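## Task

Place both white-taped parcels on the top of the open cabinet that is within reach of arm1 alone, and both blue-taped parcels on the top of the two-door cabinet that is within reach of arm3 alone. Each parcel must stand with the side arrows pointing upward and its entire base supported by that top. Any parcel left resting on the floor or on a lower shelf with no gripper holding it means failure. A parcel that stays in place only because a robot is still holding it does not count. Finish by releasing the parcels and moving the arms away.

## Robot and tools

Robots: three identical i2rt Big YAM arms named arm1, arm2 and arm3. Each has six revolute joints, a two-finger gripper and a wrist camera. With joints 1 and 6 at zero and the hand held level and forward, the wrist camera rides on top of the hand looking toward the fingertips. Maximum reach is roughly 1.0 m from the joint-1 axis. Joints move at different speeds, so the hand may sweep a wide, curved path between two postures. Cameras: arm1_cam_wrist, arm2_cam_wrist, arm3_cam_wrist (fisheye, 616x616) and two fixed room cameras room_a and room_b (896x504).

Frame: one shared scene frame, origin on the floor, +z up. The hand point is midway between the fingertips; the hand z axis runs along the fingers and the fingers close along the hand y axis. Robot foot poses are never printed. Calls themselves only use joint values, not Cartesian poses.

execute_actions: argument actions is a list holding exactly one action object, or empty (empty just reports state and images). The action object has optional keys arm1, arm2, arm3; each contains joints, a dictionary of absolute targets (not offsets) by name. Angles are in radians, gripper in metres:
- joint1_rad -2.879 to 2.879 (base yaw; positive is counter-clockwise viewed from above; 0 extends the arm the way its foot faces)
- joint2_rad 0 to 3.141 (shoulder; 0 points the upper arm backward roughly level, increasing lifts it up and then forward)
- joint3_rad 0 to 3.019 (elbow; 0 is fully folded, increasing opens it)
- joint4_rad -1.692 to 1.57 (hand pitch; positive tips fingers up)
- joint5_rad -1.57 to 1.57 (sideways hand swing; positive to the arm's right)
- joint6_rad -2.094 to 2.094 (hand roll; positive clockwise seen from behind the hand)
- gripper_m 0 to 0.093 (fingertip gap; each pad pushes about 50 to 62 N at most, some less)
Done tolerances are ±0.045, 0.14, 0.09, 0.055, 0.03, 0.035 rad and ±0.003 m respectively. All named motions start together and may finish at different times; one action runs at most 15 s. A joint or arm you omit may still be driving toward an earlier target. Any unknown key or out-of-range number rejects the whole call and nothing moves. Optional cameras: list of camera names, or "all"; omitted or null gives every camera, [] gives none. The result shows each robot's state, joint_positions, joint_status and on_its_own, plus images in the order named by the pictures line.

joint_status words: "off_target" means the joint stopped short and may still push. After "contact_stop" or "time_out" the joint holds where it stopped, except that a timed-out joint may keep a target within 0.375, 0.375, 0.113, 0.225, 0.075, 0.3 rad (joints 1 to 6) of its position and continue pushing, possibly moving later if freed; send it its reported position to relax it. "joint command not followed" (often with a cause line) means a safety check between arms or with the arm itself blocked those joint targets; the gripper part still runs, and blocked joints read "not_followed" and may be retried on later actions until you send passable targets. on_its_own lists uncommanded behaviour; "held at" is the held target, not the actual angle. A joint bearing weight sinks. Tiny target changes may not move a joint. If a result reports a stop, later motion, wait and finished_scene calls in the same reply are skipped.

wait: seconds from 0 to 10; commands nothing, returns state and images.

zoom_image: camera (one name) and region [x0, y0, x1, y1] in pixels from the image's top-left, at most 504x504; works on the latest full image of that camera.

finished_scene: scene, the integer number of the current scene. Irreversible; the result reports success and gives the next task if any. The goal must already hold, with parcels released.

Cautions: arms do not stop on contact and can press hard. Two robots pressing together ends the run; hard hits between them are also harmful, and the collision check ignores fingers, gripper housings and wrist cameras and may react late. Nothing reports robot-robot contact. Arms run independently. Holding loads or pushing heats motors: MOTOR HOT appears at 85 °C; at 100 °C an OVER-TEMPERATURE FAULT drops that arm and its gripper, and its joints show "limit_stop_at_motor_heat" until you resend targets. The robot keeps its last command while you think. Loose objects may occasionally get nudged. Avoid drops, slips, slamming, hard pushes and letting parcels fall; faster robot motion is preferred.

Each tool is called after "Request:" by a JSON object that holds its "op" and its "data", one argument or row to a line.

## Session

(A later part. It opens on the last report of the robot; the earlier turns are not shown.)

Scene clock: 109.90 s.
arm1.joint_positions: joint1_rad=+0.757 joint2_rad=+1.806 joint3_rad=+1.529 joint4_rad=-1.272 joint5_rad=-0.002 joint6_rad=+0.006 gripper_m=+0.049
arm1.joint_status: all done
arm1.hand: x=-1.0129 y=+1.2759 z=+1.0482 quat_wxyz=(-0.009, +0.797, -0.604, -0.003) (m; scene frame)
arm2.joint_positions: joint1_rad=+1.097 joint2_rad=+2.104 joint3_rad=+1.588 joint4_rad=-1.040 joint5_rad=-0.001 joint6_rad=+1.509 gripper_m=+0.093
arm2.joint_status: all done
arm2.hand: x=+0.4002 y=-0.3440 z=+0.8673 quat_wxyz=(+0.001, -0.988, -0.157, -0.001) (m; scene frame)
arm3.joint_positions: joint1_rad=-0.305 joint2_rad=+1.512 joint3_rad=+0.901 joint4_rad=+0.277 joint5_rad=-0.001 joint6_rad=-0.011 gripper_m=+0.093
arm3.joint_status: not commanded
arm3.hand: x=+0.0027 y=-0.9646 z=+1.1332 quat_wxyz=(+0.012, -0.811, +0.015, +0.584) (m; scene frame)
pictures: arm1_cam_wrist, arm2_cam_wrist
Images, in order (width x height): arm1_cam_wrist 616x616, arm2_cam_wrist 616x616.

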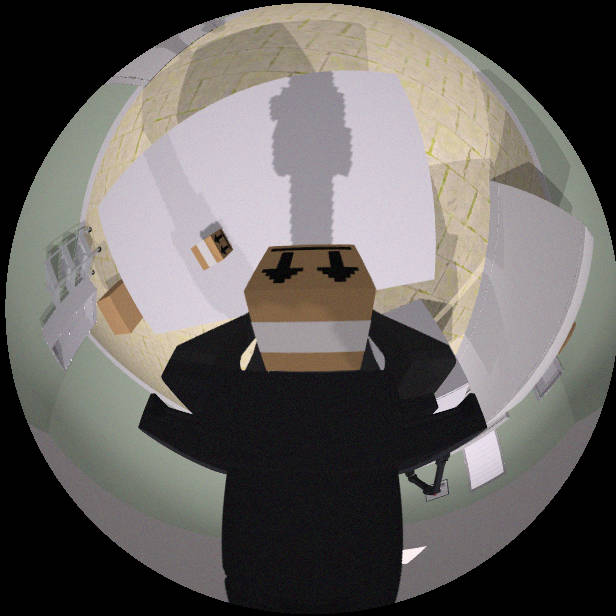

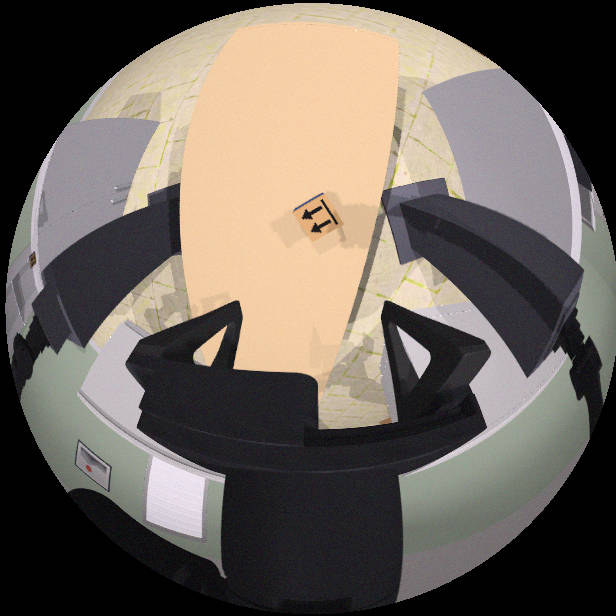

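Request:
{"op": "execute_actions", "data": {
  "actions": [
    {"arm1":{"joints":{"joint2_rad":2.12,"joint3_rad":1.39,"joint4_rad":-0.82}},"arm2":{"joints":{"joint1_rad":-0.5,"joint2_rad":1.4,"joint3_rad":1.3,"joint4_rad":-1.4,"joint6_rad":0}},"arm3":{"joints":{"joint1_rad":-0.6,"joint2_rad":2.1,"joint3_rad":0.94,"joint4_rad":1.37}}}
  ],
  "cameras": []
}}

Request:
{"op": "execute_actions", "data": {
  "actions": [
    {"arm1":{"joints":{"joint3_rad":1.325,"joint4_rad":-0.76}},"arm3":{"joints":{"joint1_rad":-1.505,"joint2_rad":2.4}}}
  ],
  "cameras": ["arm1_cam_wrist","arm3_cam_wrist"]
}}

Scene clock: 113.20 s.
arm1.joint_positions: joint1_rad=+0.757 joint2_rad=+2.142 joint3_rad=+1.376 joint4_rad=-0.834 joint5_rad=-0.002 joint6_rad=+0.006 gripper_m=+0.049
arm1.joint_status: all done
arm1.hand: x=-1.0105 y=+1.2780 z=+0.8170 quat_wxyz=(+0.006, +0.797, -0.604, +0.017) (m; scene frame)
arm2.joint_positions: joint1_rad=-0.503 joint2_rad=+1.398 joint3_rad=+1.296 joint4_rad=-1.390 joint5_rad=+0.001 joint6_rad=+0.008 gripper_m=+0.093
arm2.joint_status: all done
arm2.hand: x=-0.1636 y=+0.1478 z=+1.1210 quat_wxyz=(+0.004, -0.993, -0.108, +0.040) (m; scene frame)
arm3.joint_positions: joint1_rad=-0.606 joint2_rad=+2.112 joint3_rad=+0.909 joint4_rad=+1.347 joint5_rad=+0.000 joint6_rad=-0.011 gripper_m=+0.093
arm3.joint_status: all done
arm3.hand: x=-0.0041 y=-0.7704 z=+1.0183 quat_wxyz=(+0.130, -0.641, +0.112, +0.748) (m; scene frame)
pictures: none
No camera images: the call's "cameras" was empty. Leave "cameras" out to get every camera's image.

Scene clock: 114.63 s.
arm1.joint_positions: joint1_rad=+0.757 joint2_rad=+2.140 joint3_rad=+1.328 joint4_rad=-0.775 joint5_rad=-0.002 joint6_rad=+0.006 gripper_m=+0.049
arm1.joint_status: all done
arm1.hand: x=-1.0077 y=+1.2687 z=+0.8051 quat_wxyz=(+0.002, +0.797, -0.604, +0.012) (m; scene frame)
arm2.joint_positions: joint1_rad=-0.503 joint2_rad=+1.398 joint3_rad=+1.296 joint4_rad=-1.390 joint5_rad=+0.001 joint6_rad=+0.008 gripper_m=+0.093
arm2.joint_status: not commanded
arm2.hand: x=-0.1636 y=+0.1478 z=+1.1210 quat_wxyz=(+0.004, -0.993, -0.108, +0.040) (m; scene frame)
arm3.joint_positions: joint1_rad=-1.511 joint2_rad=+2.420 joint3_rad=+0.933 joint4_rad=+1.357 joint5_rad=+0.000 joint6_rad=-0.011 gripper_m=+0.093
arm3.joint_status: all done
arm3.hand: x=+0.4135 y=-0.3983 z=+0.8288 quat_wxyz=(+0.384, -0.610, +0.441, +0.535) (m; scene frame)
pictures: arm1_cam_wrist, arm3_cam_wrist
Images, in order (width x height): arm1_cam_wrist 616x616, arm3_cam_wrist 616x616.

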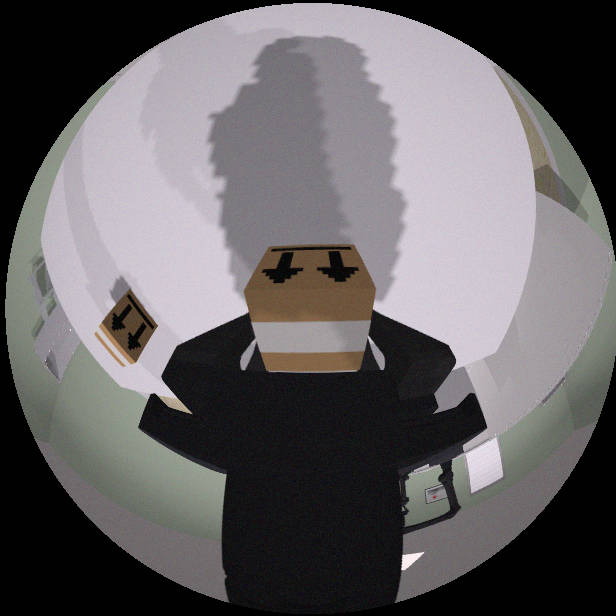

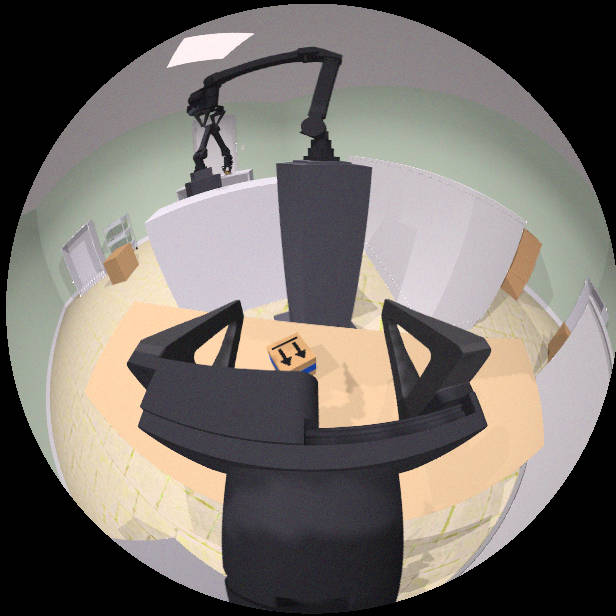

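Request:
{"op": "execute_actions", "data": {
  "actions": [
    {"arm1":{"joints":{"joint3_rad":1.30,"joint4_rad":-0.725}},"arm3":{"joints":{"joint1_rad":-1.462,"joint2_rad":2.66,"joint3_rad":1.41,"joint4_rad":1.055}}}
  ],
  "cameras": ["arm3_cam_wrist"]
}}

Scene clock: 116.83 s.
arm1.joint_positions: joint1_rad=+0.757 joint2_rad=+2.138 joint3_rad=+1.312 joint4_rad=-0.740 joint5_rad=-0.002 joint6_rad=+0.006 gripper_m=+0.049
arm1.joint_status: all done
arm1.hand: x=-1.0077 y=+1.2691 z=+0.8018 quat_wxyz=(-0.004, +0.797, -0.604, +0.004) (m; scene frame)
arm2.joint_positions: joint1_rad=-0.503 joint2_rad=+1.398 joint3_rad=+1.296 joint4_rad=-1.390 joint5_rad=+0.001 joint6_rad=+0.008 gripper_m=+0.093
arm2.joint_status: not commanded
arm2.hand: x=-0.1636 y=+0.1478 z=+1.1210 quat_wxyz=(+0.004, -0.993, -0.108, +0.040) (m; scene frame)
arm3.joint_positions: joint1_rad=-1.461 joint2_rad=+2.676 joint3_rad=+1.391 joint4_rad=+1.063 joint5_rad=+0.000 joint6_rad=-0.011 gripper_m=+0.093
arm3.joint_status: all done
arm3.hand: x=+0.3424 y=-0.3060 z=+0.7308 quat_wxyz=(+0.350, -0.645, +0.442, +0.516) (m; scene frame)
pictures: arm3_cam_wrist
Images, in order (width x height): arm3_cam_wrist 616x616.

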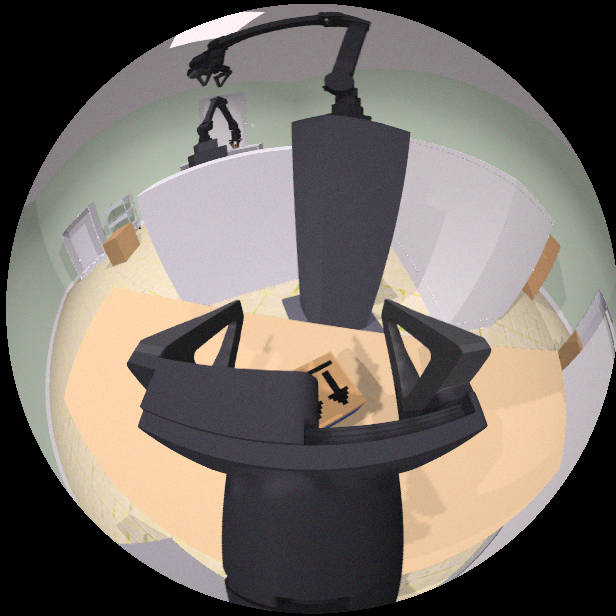

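Request:
{"op": "execute_actions", "data": {
  "actions": [
    {"arm1":{"joints":{"joint3_rad":1.32,"gripper_m":0.093}},"arm3":{"joints":{"joint1_rad":-1.48,"joint2_rad":2.78}}}
  ],
  "cameras": ["arm1_cam_wrist","arm3_cam_wrist"]
}}

Scene clock: 118.60 s.
arm1.joint_positions: joint1_rad=+0.757 joint2_rad=+2.138 joint3_rad=+1.312 joint4_rad=-0.739 joint5_rad=-0.002 joint6_rad=+0.006 gripper_m=+0.093
arm1.joint_status: all done
arm1.hand: x=-1.0078 y=+1.2694 z=+0.8020 quat_wxyz=(-0.004, +0.797, -0.604, +0.004) (m; scene frame)
arm2.joint_positions: joint1_rad=-0.503 joint2_rad=+1.398 joint3_rad=+1.296 joint4_rad=-1.390 joint5_rad=+0.001 joint6_rad=+0.008 gripper_m=+0.093
arm2.joint_status: not commanded
arm2.hand: x=-0.1636 y=+0.1478 z=+1.1210 quat_wxyz=(+0.004, -0.993, -0.108, +0.040) (m; scene frame)
arm3.joint_positions: joint1_rad=-1.473 joint2_rad=+2.791 joint3_rad=+1.394 joint4_rad=+1.061 joint5_rad=+0.000 joint6_rad=-0.011 gripper_m=+0.093
arm3.joint_status: all done
arm3.hand: x=+0.3630 y=-0.3407 z=+0.6508 quat_wxyz=(+0.327, -0.671, +0.464, +0.477) (m; scene frame)
pictures: arm1_cam_wrist, arm3_cam_wrist
Images, in order (width x height): arm1_cam_wrist 616x616, arm3_cam_wrist 616x616.

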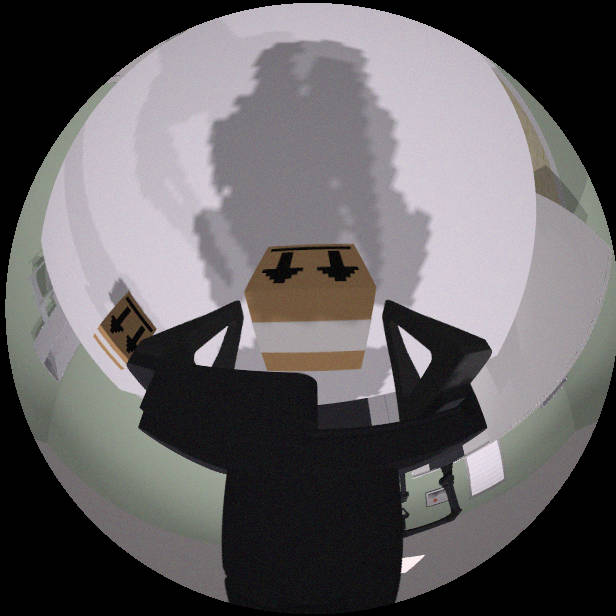

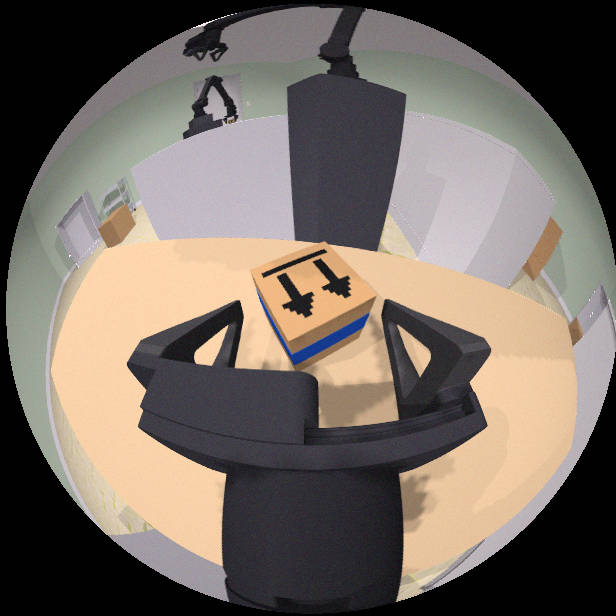

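Request:
{"op": "execute_actions", "data": {
  "actions": [
    {"arm1":{"joints":{"joint2_rad":1.7,"joint3_rad":1.45,"joint4_rad":-1.25}},"arm3":{"joints":{"joint2_rad":2.83,"joint3_rad":1.52,"joint4_rad":0.98}}}
  ],
  "cameras": ["arm1_cam_wrist","arm3_cam_wrist"]
}}

Scene clock: 120.67 s.
arm1.joint_positions: joint1_rad=+0.757 joint2_rad=+1.677 joint3_rad=+1.434 joint4_rad=-1.237 joint5_rad=-0.002 joint6_rad=+0.006 gripper_m=+0.093
arm1.joint_status: all done
arm1.hand: x=-1.0060 y=+1.2506 z=+1.0784 quat_wxyz=(-0.030, +0.796, -0.603, -0.031) (m; scene frame)
arm2.joint_positions: joint1_rad=-0.503 joint2_rad=+1.398 joint3_rad=+1.296 joint4_rad=-1.390 joint5_rad=+0.001 joint6_rad=+0.008 gripper_m=+0.093
arm2.joint_status: not commanded
arm2.hand: x=-0.1636 y=+0.1478 z=+1.1210 quat_wxyz=(+0.004, -0.993, -0.108, +0.040) (m; scene frame)
arm3.joint_positions: joint1_rad=-1.473 joint2_rad=+2.819 joint3_rad=+1.495 joint4_rad=+0.991 joint5_rad=+0.000 joint6_rad=-0.011 gripper_m=+0.093
arm3.joint_status: all done
arm3.hand: x=+0.3525 y=-0.3129 z=+0.6471 quat_wxyz=(+0.328, -0.670, +0.464, +0.478) (m; scene frame)
pictures: arm1_cam_wrist, arm3_cam_wrist
Images, in order (width x height): arm1_cam_wrist 616x616, arm3_cam_wrist 616x616.

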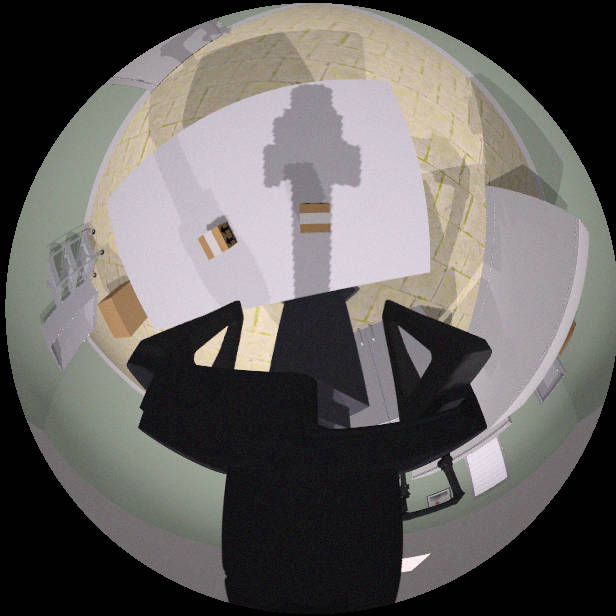

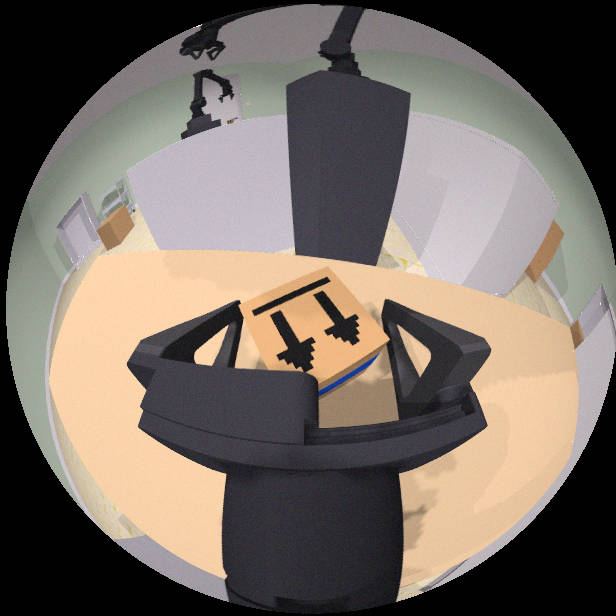

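Request:
{"op": "execute_actions", "data": {
  "actions": [
    {"arm3":{"joints":{"joint2_rad":2.82,"gripper_m":0.03}}}
  ],
  "cameras": ["arm3_cam_wrist"]
}}

Scene clock: 121.73 s.
arm1.joint_positions: joint1_rad=+0.757 joint2_rad=+1.677 joint3_rad=+1.434 joint4_rad=-1.237 joint5_rad=-0.002 joint6_rad=+0.006 gripper_m=+0.093
arm1.joint_status: not commanded
arm1.hand: x=-1.0060 y=+1.2506 z=+1.0784 quat_wxyz=(-0.030, +0.796, -0.603, -0.031) (m; scene frame)
arm2.joint_positions: joint1_rad=-0.503 joint2_rad=+1.398 joint3_rad=+1.296 joint4_rad=-1.390 joint5_rad=+0.001 joint6_rad=+0.008 gripper_m=+0.093
arm2.joint_status: not commanded
arm2.hand: x=-0.1636 y=+0.1478 z=+1.1210 quat_wxyz=(+0.004, -0.993, -0.108, +0.040) (m; scene frame)
arm3.joint_positions: joint1_rad=-1.473 joint2_rad=+2.819 joint3_rad=+1.495 joint4_rad=+0.991 joint5_rad=+0.000 joint6_rad=-0.010 gripper_m=+0.069
arm3.joint_status: gripper_m off_target (ended at +0.069, target +0.030); the others done
arm3.hand: x=+0.3525 y=-0.3129 z=+0.6471 quat_wxyz=(+0.327, -0.670, +0.464, +0.478) (m; scene frame)
pictures: arm3_cam_wrist
Images, in order (width x height): arm3_cam_wrist 616x616.

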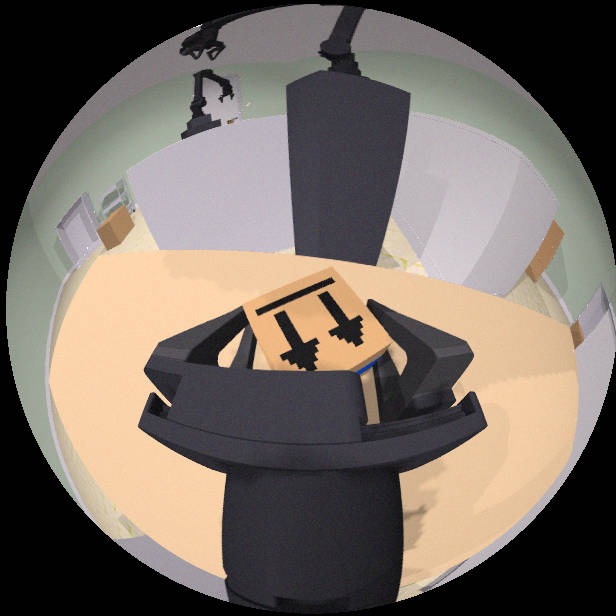

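Request:
{"op": "execute_actions", "data": {
  "actions": [
    {"arm3":{"joints":{"gripper_m":0.093}}}
  ],
  "cameras": []
}}

Request:
{"op": "execute_actions", "data": {
  "actions": [
    {"arm3":{"joints":{"joint2_rad":2.69}}}
  ],
  "cameras": []
}}

Request:
{"op": "execute_actions", "data": {
  "actions": [
    {"arm3":{"joints":{"joint1_rad":-1.59,"joint5_rad":-0.5,"joint6_rad":-0.17}}}
  ],
  "cameras": ["arm3_cam_wrist"]
}}

Scene clock: 123.80 s.
arm1.joint_positions: joint1_rad=+0.757 joint2_rad=+1.677 joint3_rad=+1.434 joint4_rad=-1.237 joint5_rad=-0.002 joint6_rad=+0.006 gripper_m=+0.093
arm1.joint_status: not commanded
arm1.hand: x=-1.0060 y=+1.2506 z=+1.0784 quat_wxyz=(-0.030, +0.796, -0.603, -0.031) (m; scene frame)
arm2.joint_positions: joint1_rad=-0.503 joint2_rad=+1.398 joint3_rad=+1.296 joint4_rad=-1.390 joint5_rad=+0.001 joint6_rad=+0.008 gripper_m=+0.093
arm2.joint_status: not commanded
arm2.hand: x=-0.1636 y=+0.1478 z=+1.1210 quat_wxyz=(+0.004, -0.993, -0.108, +0.040) (m; scene frame)
arm3.joint_positions: joint1_rad=-1.473 joint2_rad=+2.819 joint3_rad=+1.495 joint4_rad=+0.991 joint5_rad=+0.000 joint6_rad=-0.010 gripper_m=+0.093
arm3.joint_status: all done
arm3.hand: x=+0.3525 y=-0.3129 z=+0.6471 quat_wxyz=(+0.327, -0.670, +0.464, +0.478) (m; scene frame)
pictures: none
No camera images: the call's "cameras" was empty. Leave "cameras" out to get every camera's image.

Scene clock: 124.97 s.
arm1.joint_positions: joint1_rad=+0.757 joint2_rad=+1.677 joint3_rad=+1.434 joint4_rad=-1.237 joint5_rad=-0.002 joint6_rad=+0.006 gripper_m=+0.093
arm1.joint_status: not commanded
arm1.hand: x=-1.0060 y=+1.2506 z=+1.0784 quat_wxyz=(-0.030, +0.796, -0.603, -0.031) (m; scene frame)
arm2.joint_positions: joint1_rad=-0.503 joint2_rad=+1.398 joint3_rad=+1.296 joint4_rad=-1.390 joint5_rad=+0.001 joint6_rad=+0.008 gripper_m=+0.093
arm2.joint_status: not commanded
arm2.hand: x=-0.1636 y=+0.1478 z=+1.1210 quat_wxyz=(+0.004, -0.993, -0.108, +0.040) (m; scene frame)
arm3.joint_positions: joint1_rad=-1.473 joint2_rad=+2.688 joint3_rad=+1.500 joint4_rad=+0.986 joint5_rad=+0.000 joint6_rad=-0.010 gripper_m=+0.093
arm3.joint_status: all done
arm3.hand: x=+0.3371 y=-0.2681 z=+0.7431 quat_wxyz=(+0.357, -0.637, +0.442, +0.520) (m; scene frame)
pictures: none
No camera images: the call's "cameras" was empty. Leave "cameras" out to get every camera's image.

Scene clock: 126.13 s.
arm1.joint_positions: joint1_rad=+0.757 joint2_rad=+1.677 joint3_rad=+1.434 joint4_rad=-1.237 joint5_rad=-0.002 joint6_rad=+0.006 gripper_m=+0.093
arm1.joint_status: not commanded
arm1.hand: x=-1.0060 y=+1.2506 z=+1.0784 quat_wxyz=(-0.030, +0.796, -0.603, -0.031) (m; scene frame)
arm2.joint_positions: joint1_rad=-0.503 joint2_rad=+1.398 joint3_rad=+1.296 joint4_rad=-1.390 joint5_rad=+0.001 joint6_rad=+0.008 gripper_m=+0.093
arm2.joint_status: not commanded
arm2.hand: x=-0.1636 y=+0.1478 z=+1.1210 quat_wxyz=(+0.004, -0.993, -0.108, +0.040) (m; scene frame)
arm3.joint_positions: joint1_rad=-1.593 joint2_rad=+2.688 joint3_rad=+1.500 joint4_rad=+0.986 joint5_rad=-0.497 joint6_rad=-0.157 gripper_m=+0.093
arm3.joint_status: all done
arm3.hand: x=+0.3513 y=-0.2799 z=+0.7471 quat_wxyz=(+0.270, -0.709, +0.290, +0.583) (m; scene frame)
pictures: arm3_cam_wrist
Images, in order (width x height): arm3_cam_wrist 616x616.

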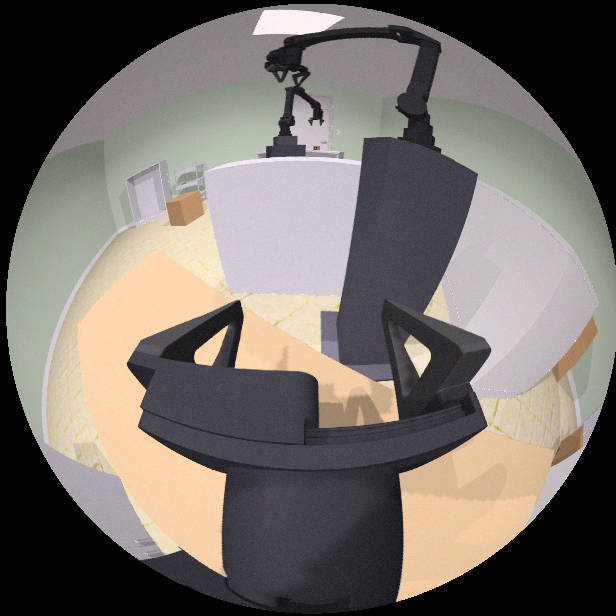

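Request:
{"op": "execute_actions", "data": {
  "actions": [
    {"arm3":{"joints":{"joint1_rad":-1.575,"joint2_rad":2.81}}}
  ],
  "cameras": ["arm3_cam_wrist"]
}}

Scene clock: 127.73 s.
arm1.joint_positions: joint1_rad=+0.757 joint2_rad=+1.677 joint3_rad=+1.434 joint4_rad=-1.237 joint5_rad=-0.002 joint6_rad=+0.006 gripper_m=+0.093
arm1.joint_status: not commanded
arm1.hand: x=-1.0060 y=+1.2506 z=+1.0784 quat_wxyz=(-0.030, +0.796, -0.603, -0.031) (m; scene frame)
arm2.joint_positions: joint1_rad=-0.503 joint2_rad=+1.398 joint3_rad=+1.296 joint4_rad=-1.390 joint5_rad=+0.001 joint6_rad=+0.008 gripper_m=+0.093
arm2.joint_status: not commanded
arm2.hand: x=-0.1636 y=+0.1478 z=+1.1210 quat_wxyz=(+0.004, -0.993, -0.108, +0.040) (m; scene frame)
arm3.joint_positions: joint1_rad=-1.584 joint2_rad=+2.826 joint3_rad=+1.503 joint4_rad=+0.986 joint5_rad=-0.497 joint6_rad=-0.158 gripper_m=+0.093
arm3.joint_status: all done
arm3.hand: x=+0.3550 y=-0.3280 z=+0.6500 quat_wxyz=(+0.225, -0.736, +0.319, +0.553) (m; scene frame)
pictures: arm3_cam_wrist
Images, in order (width x height): arm3_cam_wrist 616x616.

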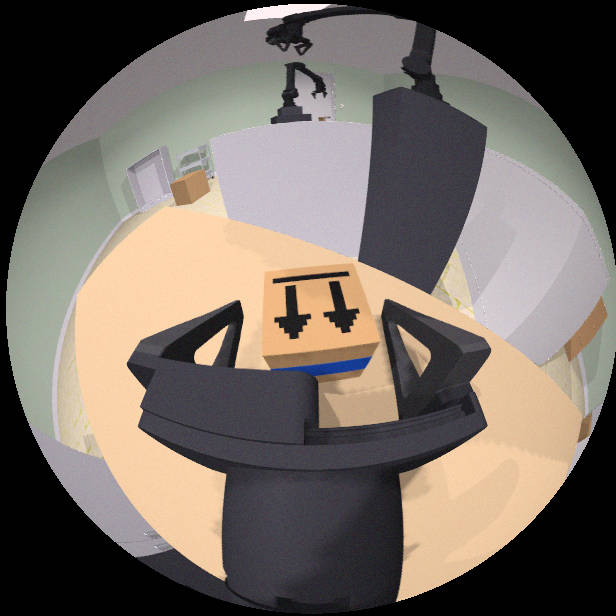

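Request:
{"op": "execute_actions", "data": {
  "actions": [
    {"arm3":{"joints":{"gripper_m":0.03}}}
  ],
  "cameras": ["arm3_cam_wrist"]
}}

Request:
{"op": "execute_actions", "data": {
  "actions": [
    {"arm3":{"joints":{"joint2_rad":2.3}}}
  ],
  "cameras": ["arm3_cam_wrist"]
}}

Scene clock: 130.97 s.
arm1.joint_positions: joint1_rad=+0.757 joint2_rad=+1.677 joint3_rad=+1.434 joint4_rad=-1.237 joint5_rad=-0.002 joint6_rad=+0.006 gripper_m=+0.093
arm1.joint_status: not commanded
arm1.hand: x=-1.0060 y=+1.2506 z=+1.0784 quat_wxyz=(-0.030, +0.796, -0.603, -0.031) (m; scene frame)
arm2.joint_positions: joint1_rad=-0.503 joint2_rad=+1.398 joint3_rad=+1.296 joint4_rad=-1.390 joint5_rad=+0.001 joint6_rad=+0.008 gripper_m=+0.093
arm2.joint_status: not commanded
arm2.hand: x=-0.1636 y=+0.1478 z=+1.1210 quat_wxyz=(+0.004, -0.993, -0.108, +0.040) (m; scene frame)
arm3.joint_positions: joint1_rad=-1.584 joint2_rad=+2.826 joint3_rad=+1.503 joint4_rad=+0.986 joint5_rad=-0.498 joint6_rad=-0.159 gripper_m=+0.054
arm3.joint_status: gripper_m off_target (ended at +0.054, target +0.030)
arm3.hand: x=+0.3549 y=-0.3281 z=+0.6500 quat_wxyz=(+0.225, -0.736, +0.319, +0.553) (m; scene frame)
pictures: arm3_cam_wrist
Images, in order (width x height): arm3_cam_wrist 616x616.

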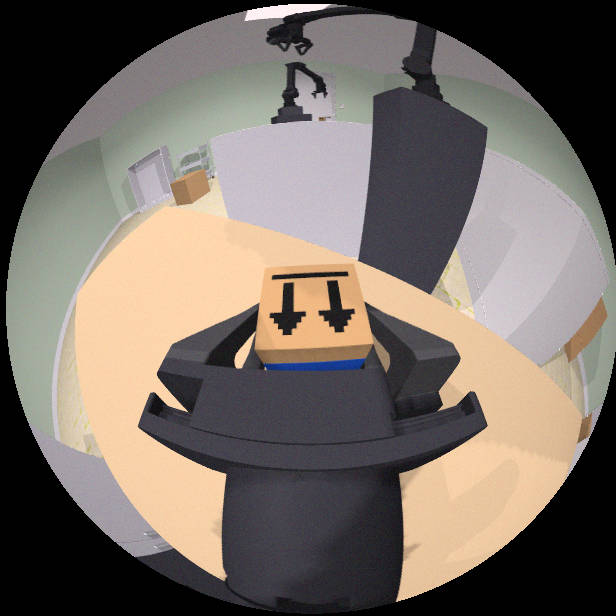

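Scene clock: 132.67 s.
arm1.joint_positions: joint1_rad=+0.757 joint2_rad=+1.677 joint3_rad=+1.434 joint4_rad=-1.237 joint5_rad=-0.002 joint6_rad=+0.006 gripper_m=+0.093
arm1.joint_status: not commanded
arm1.hand: x=-1.0060 y=+1.2506 z=+1.0784 quat_wxyz=(-0.030, +0.796, -0.603, -0.031) (m; scene frame)
arm2.joint_positions: joint1_rad=-0.503 joint2_rad=+1.398 joint3_rad=+1.296 joint4_rad=-1.390 joint5_rad=+0.001 joint6_rad=+0.008 gripper_m=+0.093
arm2.joint_status: not commanded
arm2.hand: x=-0.1636 y=+0.1478 z=+1.1210 quat_wxyz=(+0.004, -0.993, -0.108, +0.040) (m; scene frame)
arm3.joint_positions: joint1_rad=-1.584 joint2_rad=+2.306 joint3_rad=+1.513 joint4_rad=+0.977 joint5_rad=-0.498 joint6_rad=-0.159 gripper_m=+0.054
arm3.joint_status: all done
arm3.hand: x=+0.3336 y=-0.2216 z=+1.0455 quat_wxyz=(+0.383, -0.619, +0.187, +0.660) (m; scene frame)
pictures: arm3_cam_wrist
Images, in order (width x height): arm3_cam_wrist 616x616.

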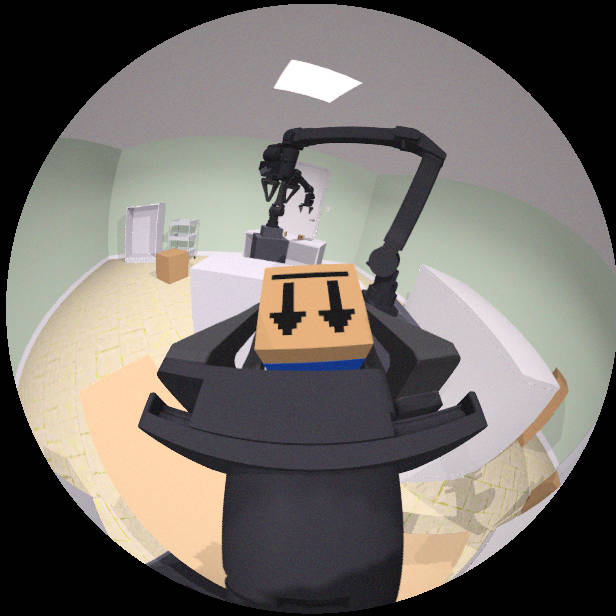

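Request:
{"op": "execute_actions", "data": {
  "actions": [
    {"arm3":{"joints":{"joint1_rad":0.9,"joint2_rad":2.05,"joint3_rad":1.97,"joint4_rad":-1.37,"joint5_rad":0,"joint6_rad":0}}}
  ],
  "cameras": []
}}

Request:
{"op": "execute_actions", "data": {
  "actions": [
    {"arm3":{"joints":{"joint2_rad":2.42}}}
  ],
  "cameras": ["arm3_cam_wrist","room_b"]
}}

Scene clock: 136.00 s.
arm1.joint_positions: joint1_rad=+0.757 joint2_rad=+1.677 joint3_rad=+1.434 joint4_rad=-1.237 joint5_rad=-0.002 joint6_rad=+0.006 gripper_m=+0.093
arm1.joint_status: not commanded
arm1.hand: x=-1.0060 y=+1.2506 z=+1.0784 quat_wxyz=(-0.030, +0.796, -0.603, -0.031) (m; scene frame)
arm2.joint_positions: joint1_rad=-0.503 joint2_rad=+1.398 joint3_rad=+1.296 joint4_rad=-1.390 joint5_rad=+0.001 joint6_rad=+0.008 gripper_m=+0.093
arm2.joint_status: not commanded
arm2.hand: x=-0.1636 y=+0.1478 z=+1.1210 quat_wxyz=(+0.004, -0.993, -0.108, +0.040) (m; scene frame)
arm3.joint_positions: joint1_rad=+0.904 joint2_rad=+2.087 joint3_rad=+1.962 joint4_rad=-1.358 joint5_rad=-0.003 joint6_rad=-0.013 gripper_m=+0.054
arm3.joint_status: all done
arm3.hand: x=+0.3502 y=-1.6060 z=+1.0555 quat_wxyz=(-0.025, -0.830, -0.555, +0.043) (m; scene frame)
pictures: none
No camera images: the call's "cameras" was empty. Leave "cameras" out to get every camera's image.

Scene clock: 137.47 s.
arm1.joint_positions: joint1_rad=+0.757 joint2_rad=+1.677 joint3_rad=+1.434 joint4_rad=-1.237 joint5_rad=-0.002 joint6_rad=+0.006 gripper_m=+0.093
arm1.joint_status: not commanded
arm1.hand: x=-1.0060 y=+1.2506 z=+1.0784 quat_wxyz=(-0.030, +0.796, -0.603, -0.031) (m; scene frame)
arm2.joint_positions: joint1_rad=-0.503 joint2_rad=+1.398 joint3_rad=+1.296 joint4_rad=-1.390 joint5_rad=+0.001 joint6_rad=+0.008 gripper_m=+0.093
arm2.joint_status: not commanded
arm2.hand: x=-0.1636 y=+0.1478 z=+1.1210 quat_wxyz=(+0.004, -0.993, -0.108, +0.040) (m; scene frame)
arm3.joint_positions: joint1_rad=+0.904 joint2_rad=+2.444 joint3_rad=+1.944 joint4_rad=-1.360 joint5_rad=-0.003 joint6_rad=-0.013 gripper_m=+0.054
arm3.joint_status: all done
arm3.hand: x=+0.3660 y=-1.5641 z=+0.8240 quat_wxyz=(+0.078, -0.824, -0.549, -0.114) (m; scene frame)
pictures: arm3_cam_wrist, room_b
Images, in order (width x height): arm3_cam_wrist 616x616, room_b 896x504.

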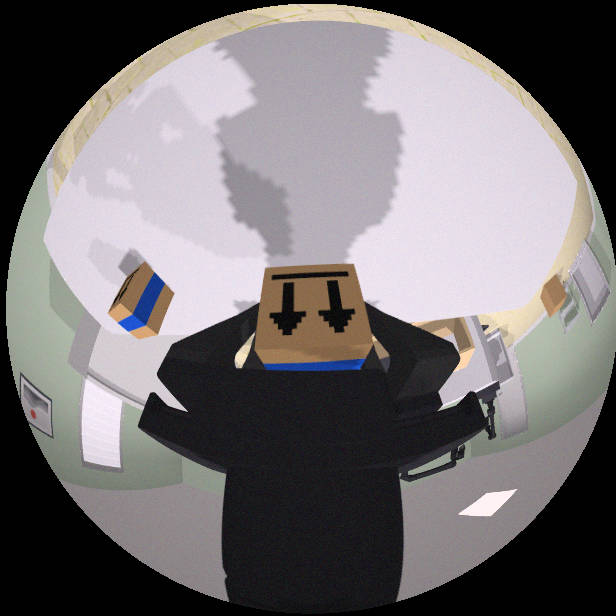

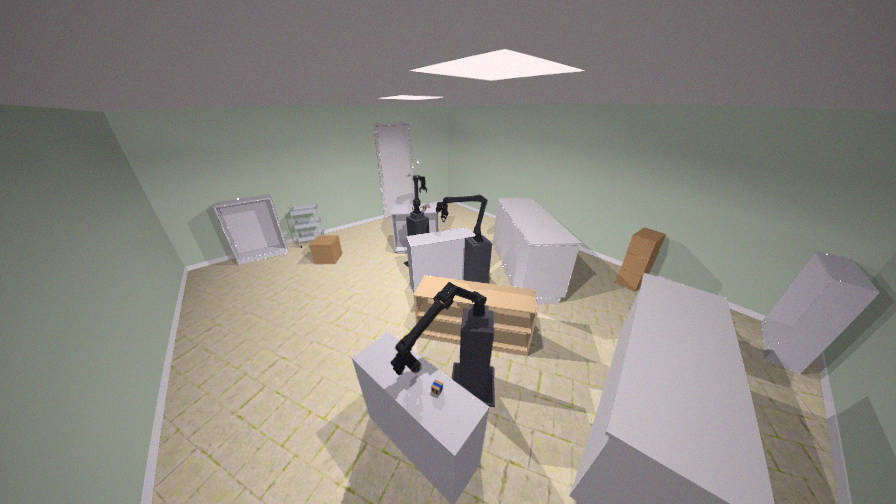

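Request:
{"op": "execute_actions", "data": {
  "actions": [
    {"arm3":{"joints":{"joint3_rad":1.85,"joint4_rad":-1.255}}}
  ],
  "cameras": []
}}

Scene clock: 138.83 s.
arm1.joint_positions: joint1_rad=+0.757 joint2_rad=+1.677 joint3_rad=+1.434 joint4_rad=-1.237 joint5_rad=-0.002 joint6_rad=+0.006 gripper_m=+0.093
arm1.joint_status: not commanded
arm1.hand: x=-1.0060 y=+1.2506 z=+1.0784 quat_wxyz=(-0.030, +0.796, -0.603, -0.031) (m; scene frame)
arm2.joint_positions: joint1_rad=-0.503 joint2_rad=+1.398 joint3_rad=+1.296 joint4_rad=-1.390 joint5_rad=+0.001 joint6_rad=+0.008 gripper_m=+0.093
arm2.joint_status: not commanded
arm2.hand: x=-0.1636 y=+0.1478 z=+1.1210 quat_wxyz=(+0.004, -0.993, -0.108, +0.040) (m; scene frame)
arm3.joint_positions: joint1_rad=+0.904 joint2_rad=+2.438 joint3_rad=+1.846 joint4_rad=-1.266 joint5_rad=-0.003 joint6_rad=-0.013 gripper_m=+0.054
arm3.joint_status: all done
arm3.hand: x=+0.3731 y=-1.5469 z=+0.7953 quat_wxyz=(+0.077, -0.824, -0.550, -0.113) (m; scene frame)
pictures: none
No camera images: the call's "cameras" was empty. Leave "cameras" out to get every camera's image.

Request:
{"op": "execute_actions", "data": {
  "actions": [
    {"arm3":{"joints":{"joint3_rad":1.815,"joint4_rad":-1.22}}}
  ],
  "cameras": ["room_b"]
}}

Request:
{"op": "zoom_image", "data": {
  "camera": "room_b",
  "region": [370, 320, 460, 410]
}}

Scene clock: 139.80 s.
arm1.joint_positions: joint1_rad=+0.757 joint2_rad=+1.677 joint3_rad=+1.434 joint4_rad=-1.237 joint5_rad=-0.002 joint6_rad=+0.006 gripper_m=+0.093
arm1.joint_status: not commanded
arm1.hand: x=-1.0060 y=+1.2506 z=+1.0784 quat_wxyz=(-0.030, +0.796, -0.603, -0.031) (m; scene frame)
arm2.joint_positions: joint1_rad=-0.503 joint2_rad=+1.398 joint3_rad=+1.296 joint4_rad=-1.390 joint5_rad=+0.001 joint6_rad=+0.008 gripper_m=+0.093
arm2.joint_status: not commanded
arm2.hand: x=-0.1636 y=+0.1478 z=+1.1210 quat_wxyz=(+0.004, -0.993, -0.108, +0.040) (m; scene frame)
arm3.joint_positions: joint1_rad=+0.904 joint2_rad=+2.437 joint3_rad=+1.827 joint4_rad=-1.234 joint5_rad=-0.002 joint6_rad=-0.011 gripper_m=+0.054
arm3.joint_status: all done
arm3.hand: x=+0.3731 y=-1.5462 z=+0.7893 quat_wxyz=(+0.074, -0.825, -0.550, -0.107) (m; scene frame)
pictures: room_b
Images, in order (width x height): room_b 896x504.

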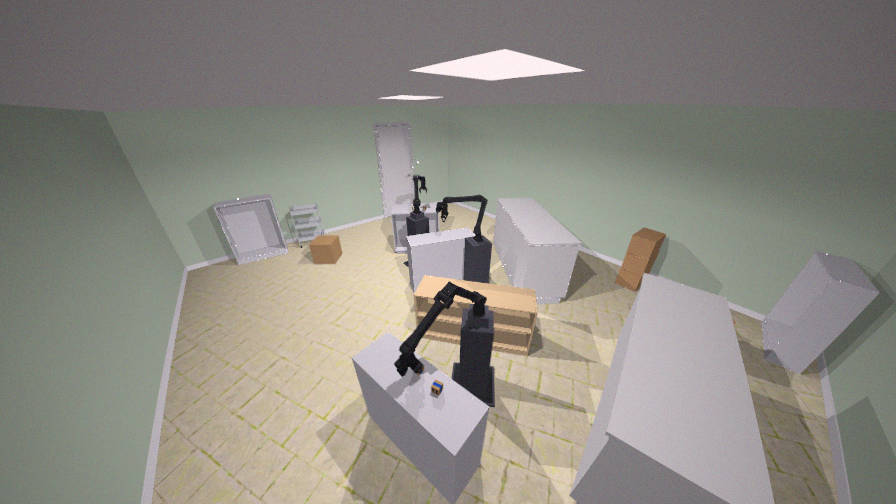

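Region (370, 320, 460, 410) of room_b's 896x504 image, scaled by 5.600, with more detail than that image has.

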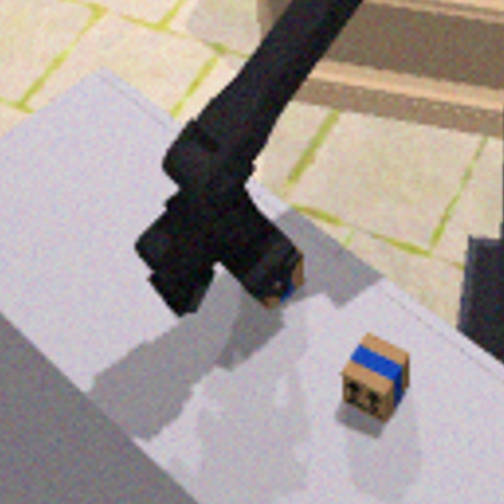

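Request:
{"op": "execute_actions", "data": {
  "actions": [
    {"arm3":{"joints":{"joint3_rad":1.835,"gripper_m":0.093}}}
  ],
  "cameras": []
}}

Request:
{"op": "execute_actions", "data": {
  "actions": [
    {"arm3":{"joints":{"joint2_rad":2.0}}}
  ]
}}

Scene clock: 140.87 s.
arm1.joint_positions: joint1_rad=+0.757 joint2_rad=+1.677 joint3_rad=+1.434 joint4_rad=-1.237 joint5_rad=-0.002 joint6_rad=+0.006 gripper_m=+0.093
arm1.joint_status: not commanded
arm1.hand: x=-1.0060 y=+1.2506 z=+1.0784 quat_wxyz=(-0.030, +0.796, -0.603, -0.031) (m; scene frame)
arm2.joint_positions: joint1_rad=-0.503 joint2_rad=+1.398 joint3_rad=+1.296 joint4_rad=-1.390 joint5_rad=+0.001 joint6_rad=+0.008 gripper_m=+0.093
arm2.joint_status: not commanded
arm2.hand: x=-0.1636 y=+0.1478 z=+1.1210 quat_wxyz=(+0.004, -0.993, -0.108, +0.040) (m; scene frame)
arm3.joint_positions: joint1_rad=+0.904 joint2_rad=+2.437 joint3_rad=+1.827 joint4_rad=-1.232 joint5_rad=-0.002 joint6_rad=-0.011 gripper_m=+0.093
arm3.joint_status: all done
arm3.hand: x=+0.3730 y=-1.5466 z=+0.7892 quat_wxyz=(+0.073, -0.825, -0.550, -0.106) (m; scene frame)
pictures: none
No camera images: the call's "cameras" was empty. Leave "cameras" out to get every camera's image.

Scene clock: 142.60 s.
arm1.joint_positions: joint1_rad=+0.757 joint2_rad=+1.677 joint3_rad=+1.434 joint4_rad=-1.237 joint5_rad=-0.002 joint6_rad=+0.006 gripper_m=+0.093
arm1.joint_status: not commanded
arm1.hand: x=-1.0060 y=+1.2506 z=+1.0784 quat_wxyz=(-0.030, +0.796, -0.603, -0.031) (m; scene frame)
arm2.joint_positions: joint1_rad=-0.503 joint2_rad=+1.398 joint3_rad=+1.296 joint4_rad=-1.390 joint5_rad=+0.001 joint6_rad=+0.008 gripper_m=+0.093
arm2.joint_status: not commanded
arm2.hand: x=-0.1636 y=+0.1478 z=+1.1210 quat_wxyz=(+0.004, -0.993, -0.108, +0.040) (m; scene frame)
arm3.joint_positions: joint1_rad=+0.904 joint2_rad=+2.003 joint3_rad=+1.821 joint4_rad=-1.229 joint5_rad=-0.002 joint6_rad=-0.011 gripper_m=+0.093
arm3.joint_status: all done
arm3.hand: x=+0.3545 y=-1.5955 z=+1.0555 quat_wxyz=(-0.044, -0.829, -0.553, +0.074) (m; scene frame)
pictures: arm1_cam_wrist, arm2_cam_wrist, arm3_cam_wrist, room_a, room_b
Images, in order (width x height): arm1_cam_wrist 616x616, arm2_cam_wrist 616x616, arm3_cam_wrist 616x616, room_a 896x504, room_b 896x504.

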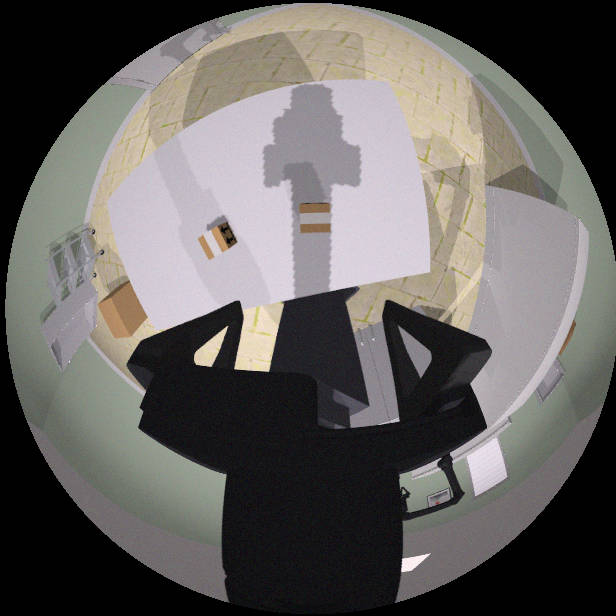

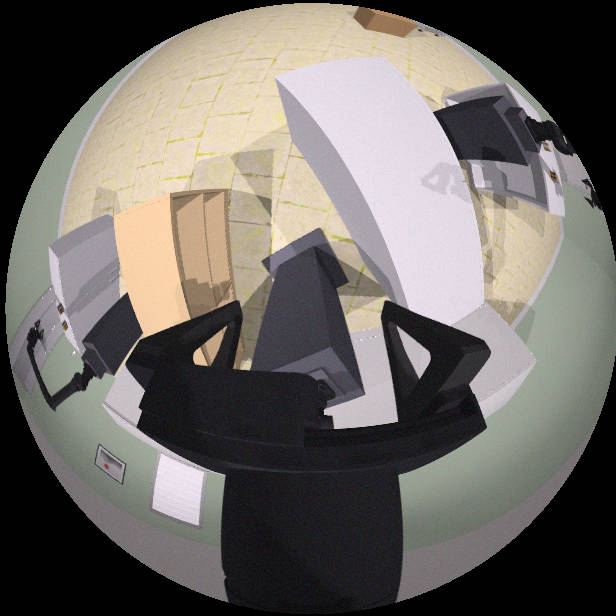

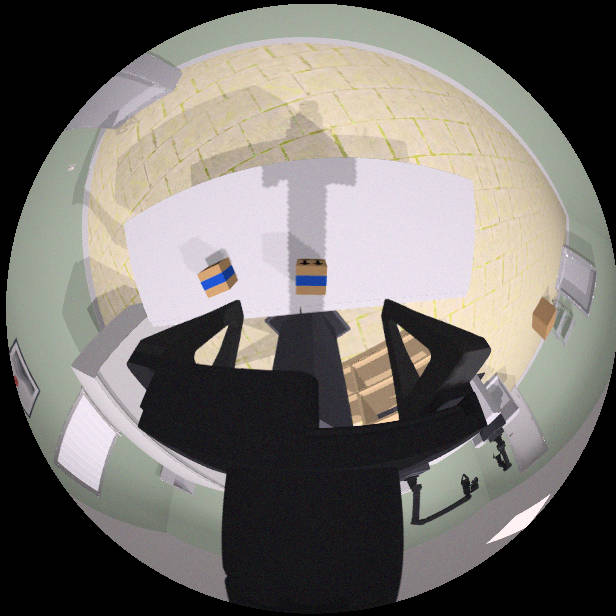

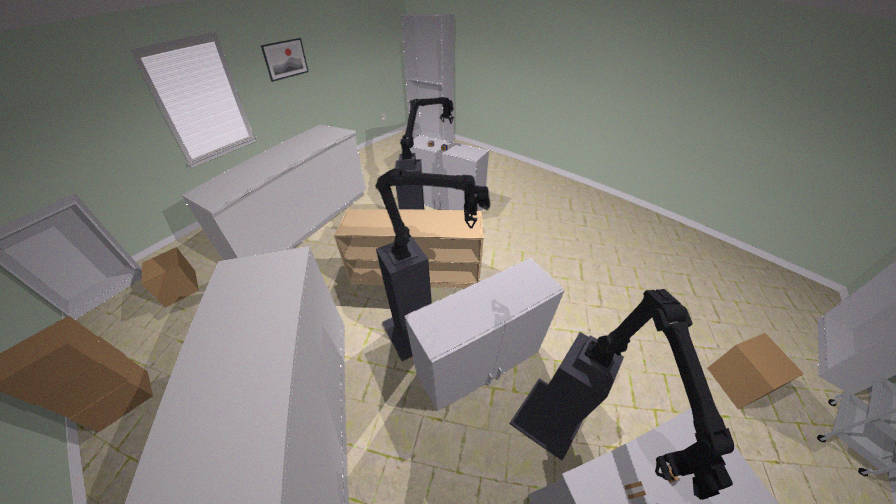

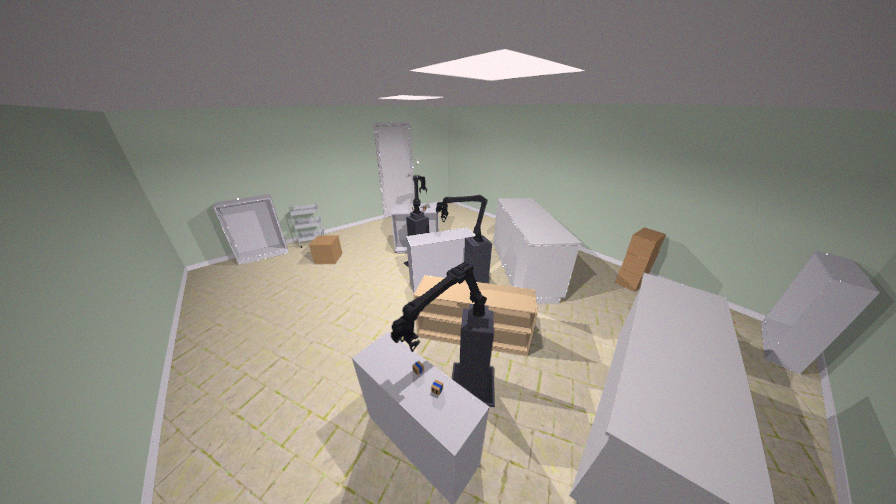

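Request:
{"op": "finished_scene", "data": {
  "scene": 1
}}

The scene is finished: the task was done.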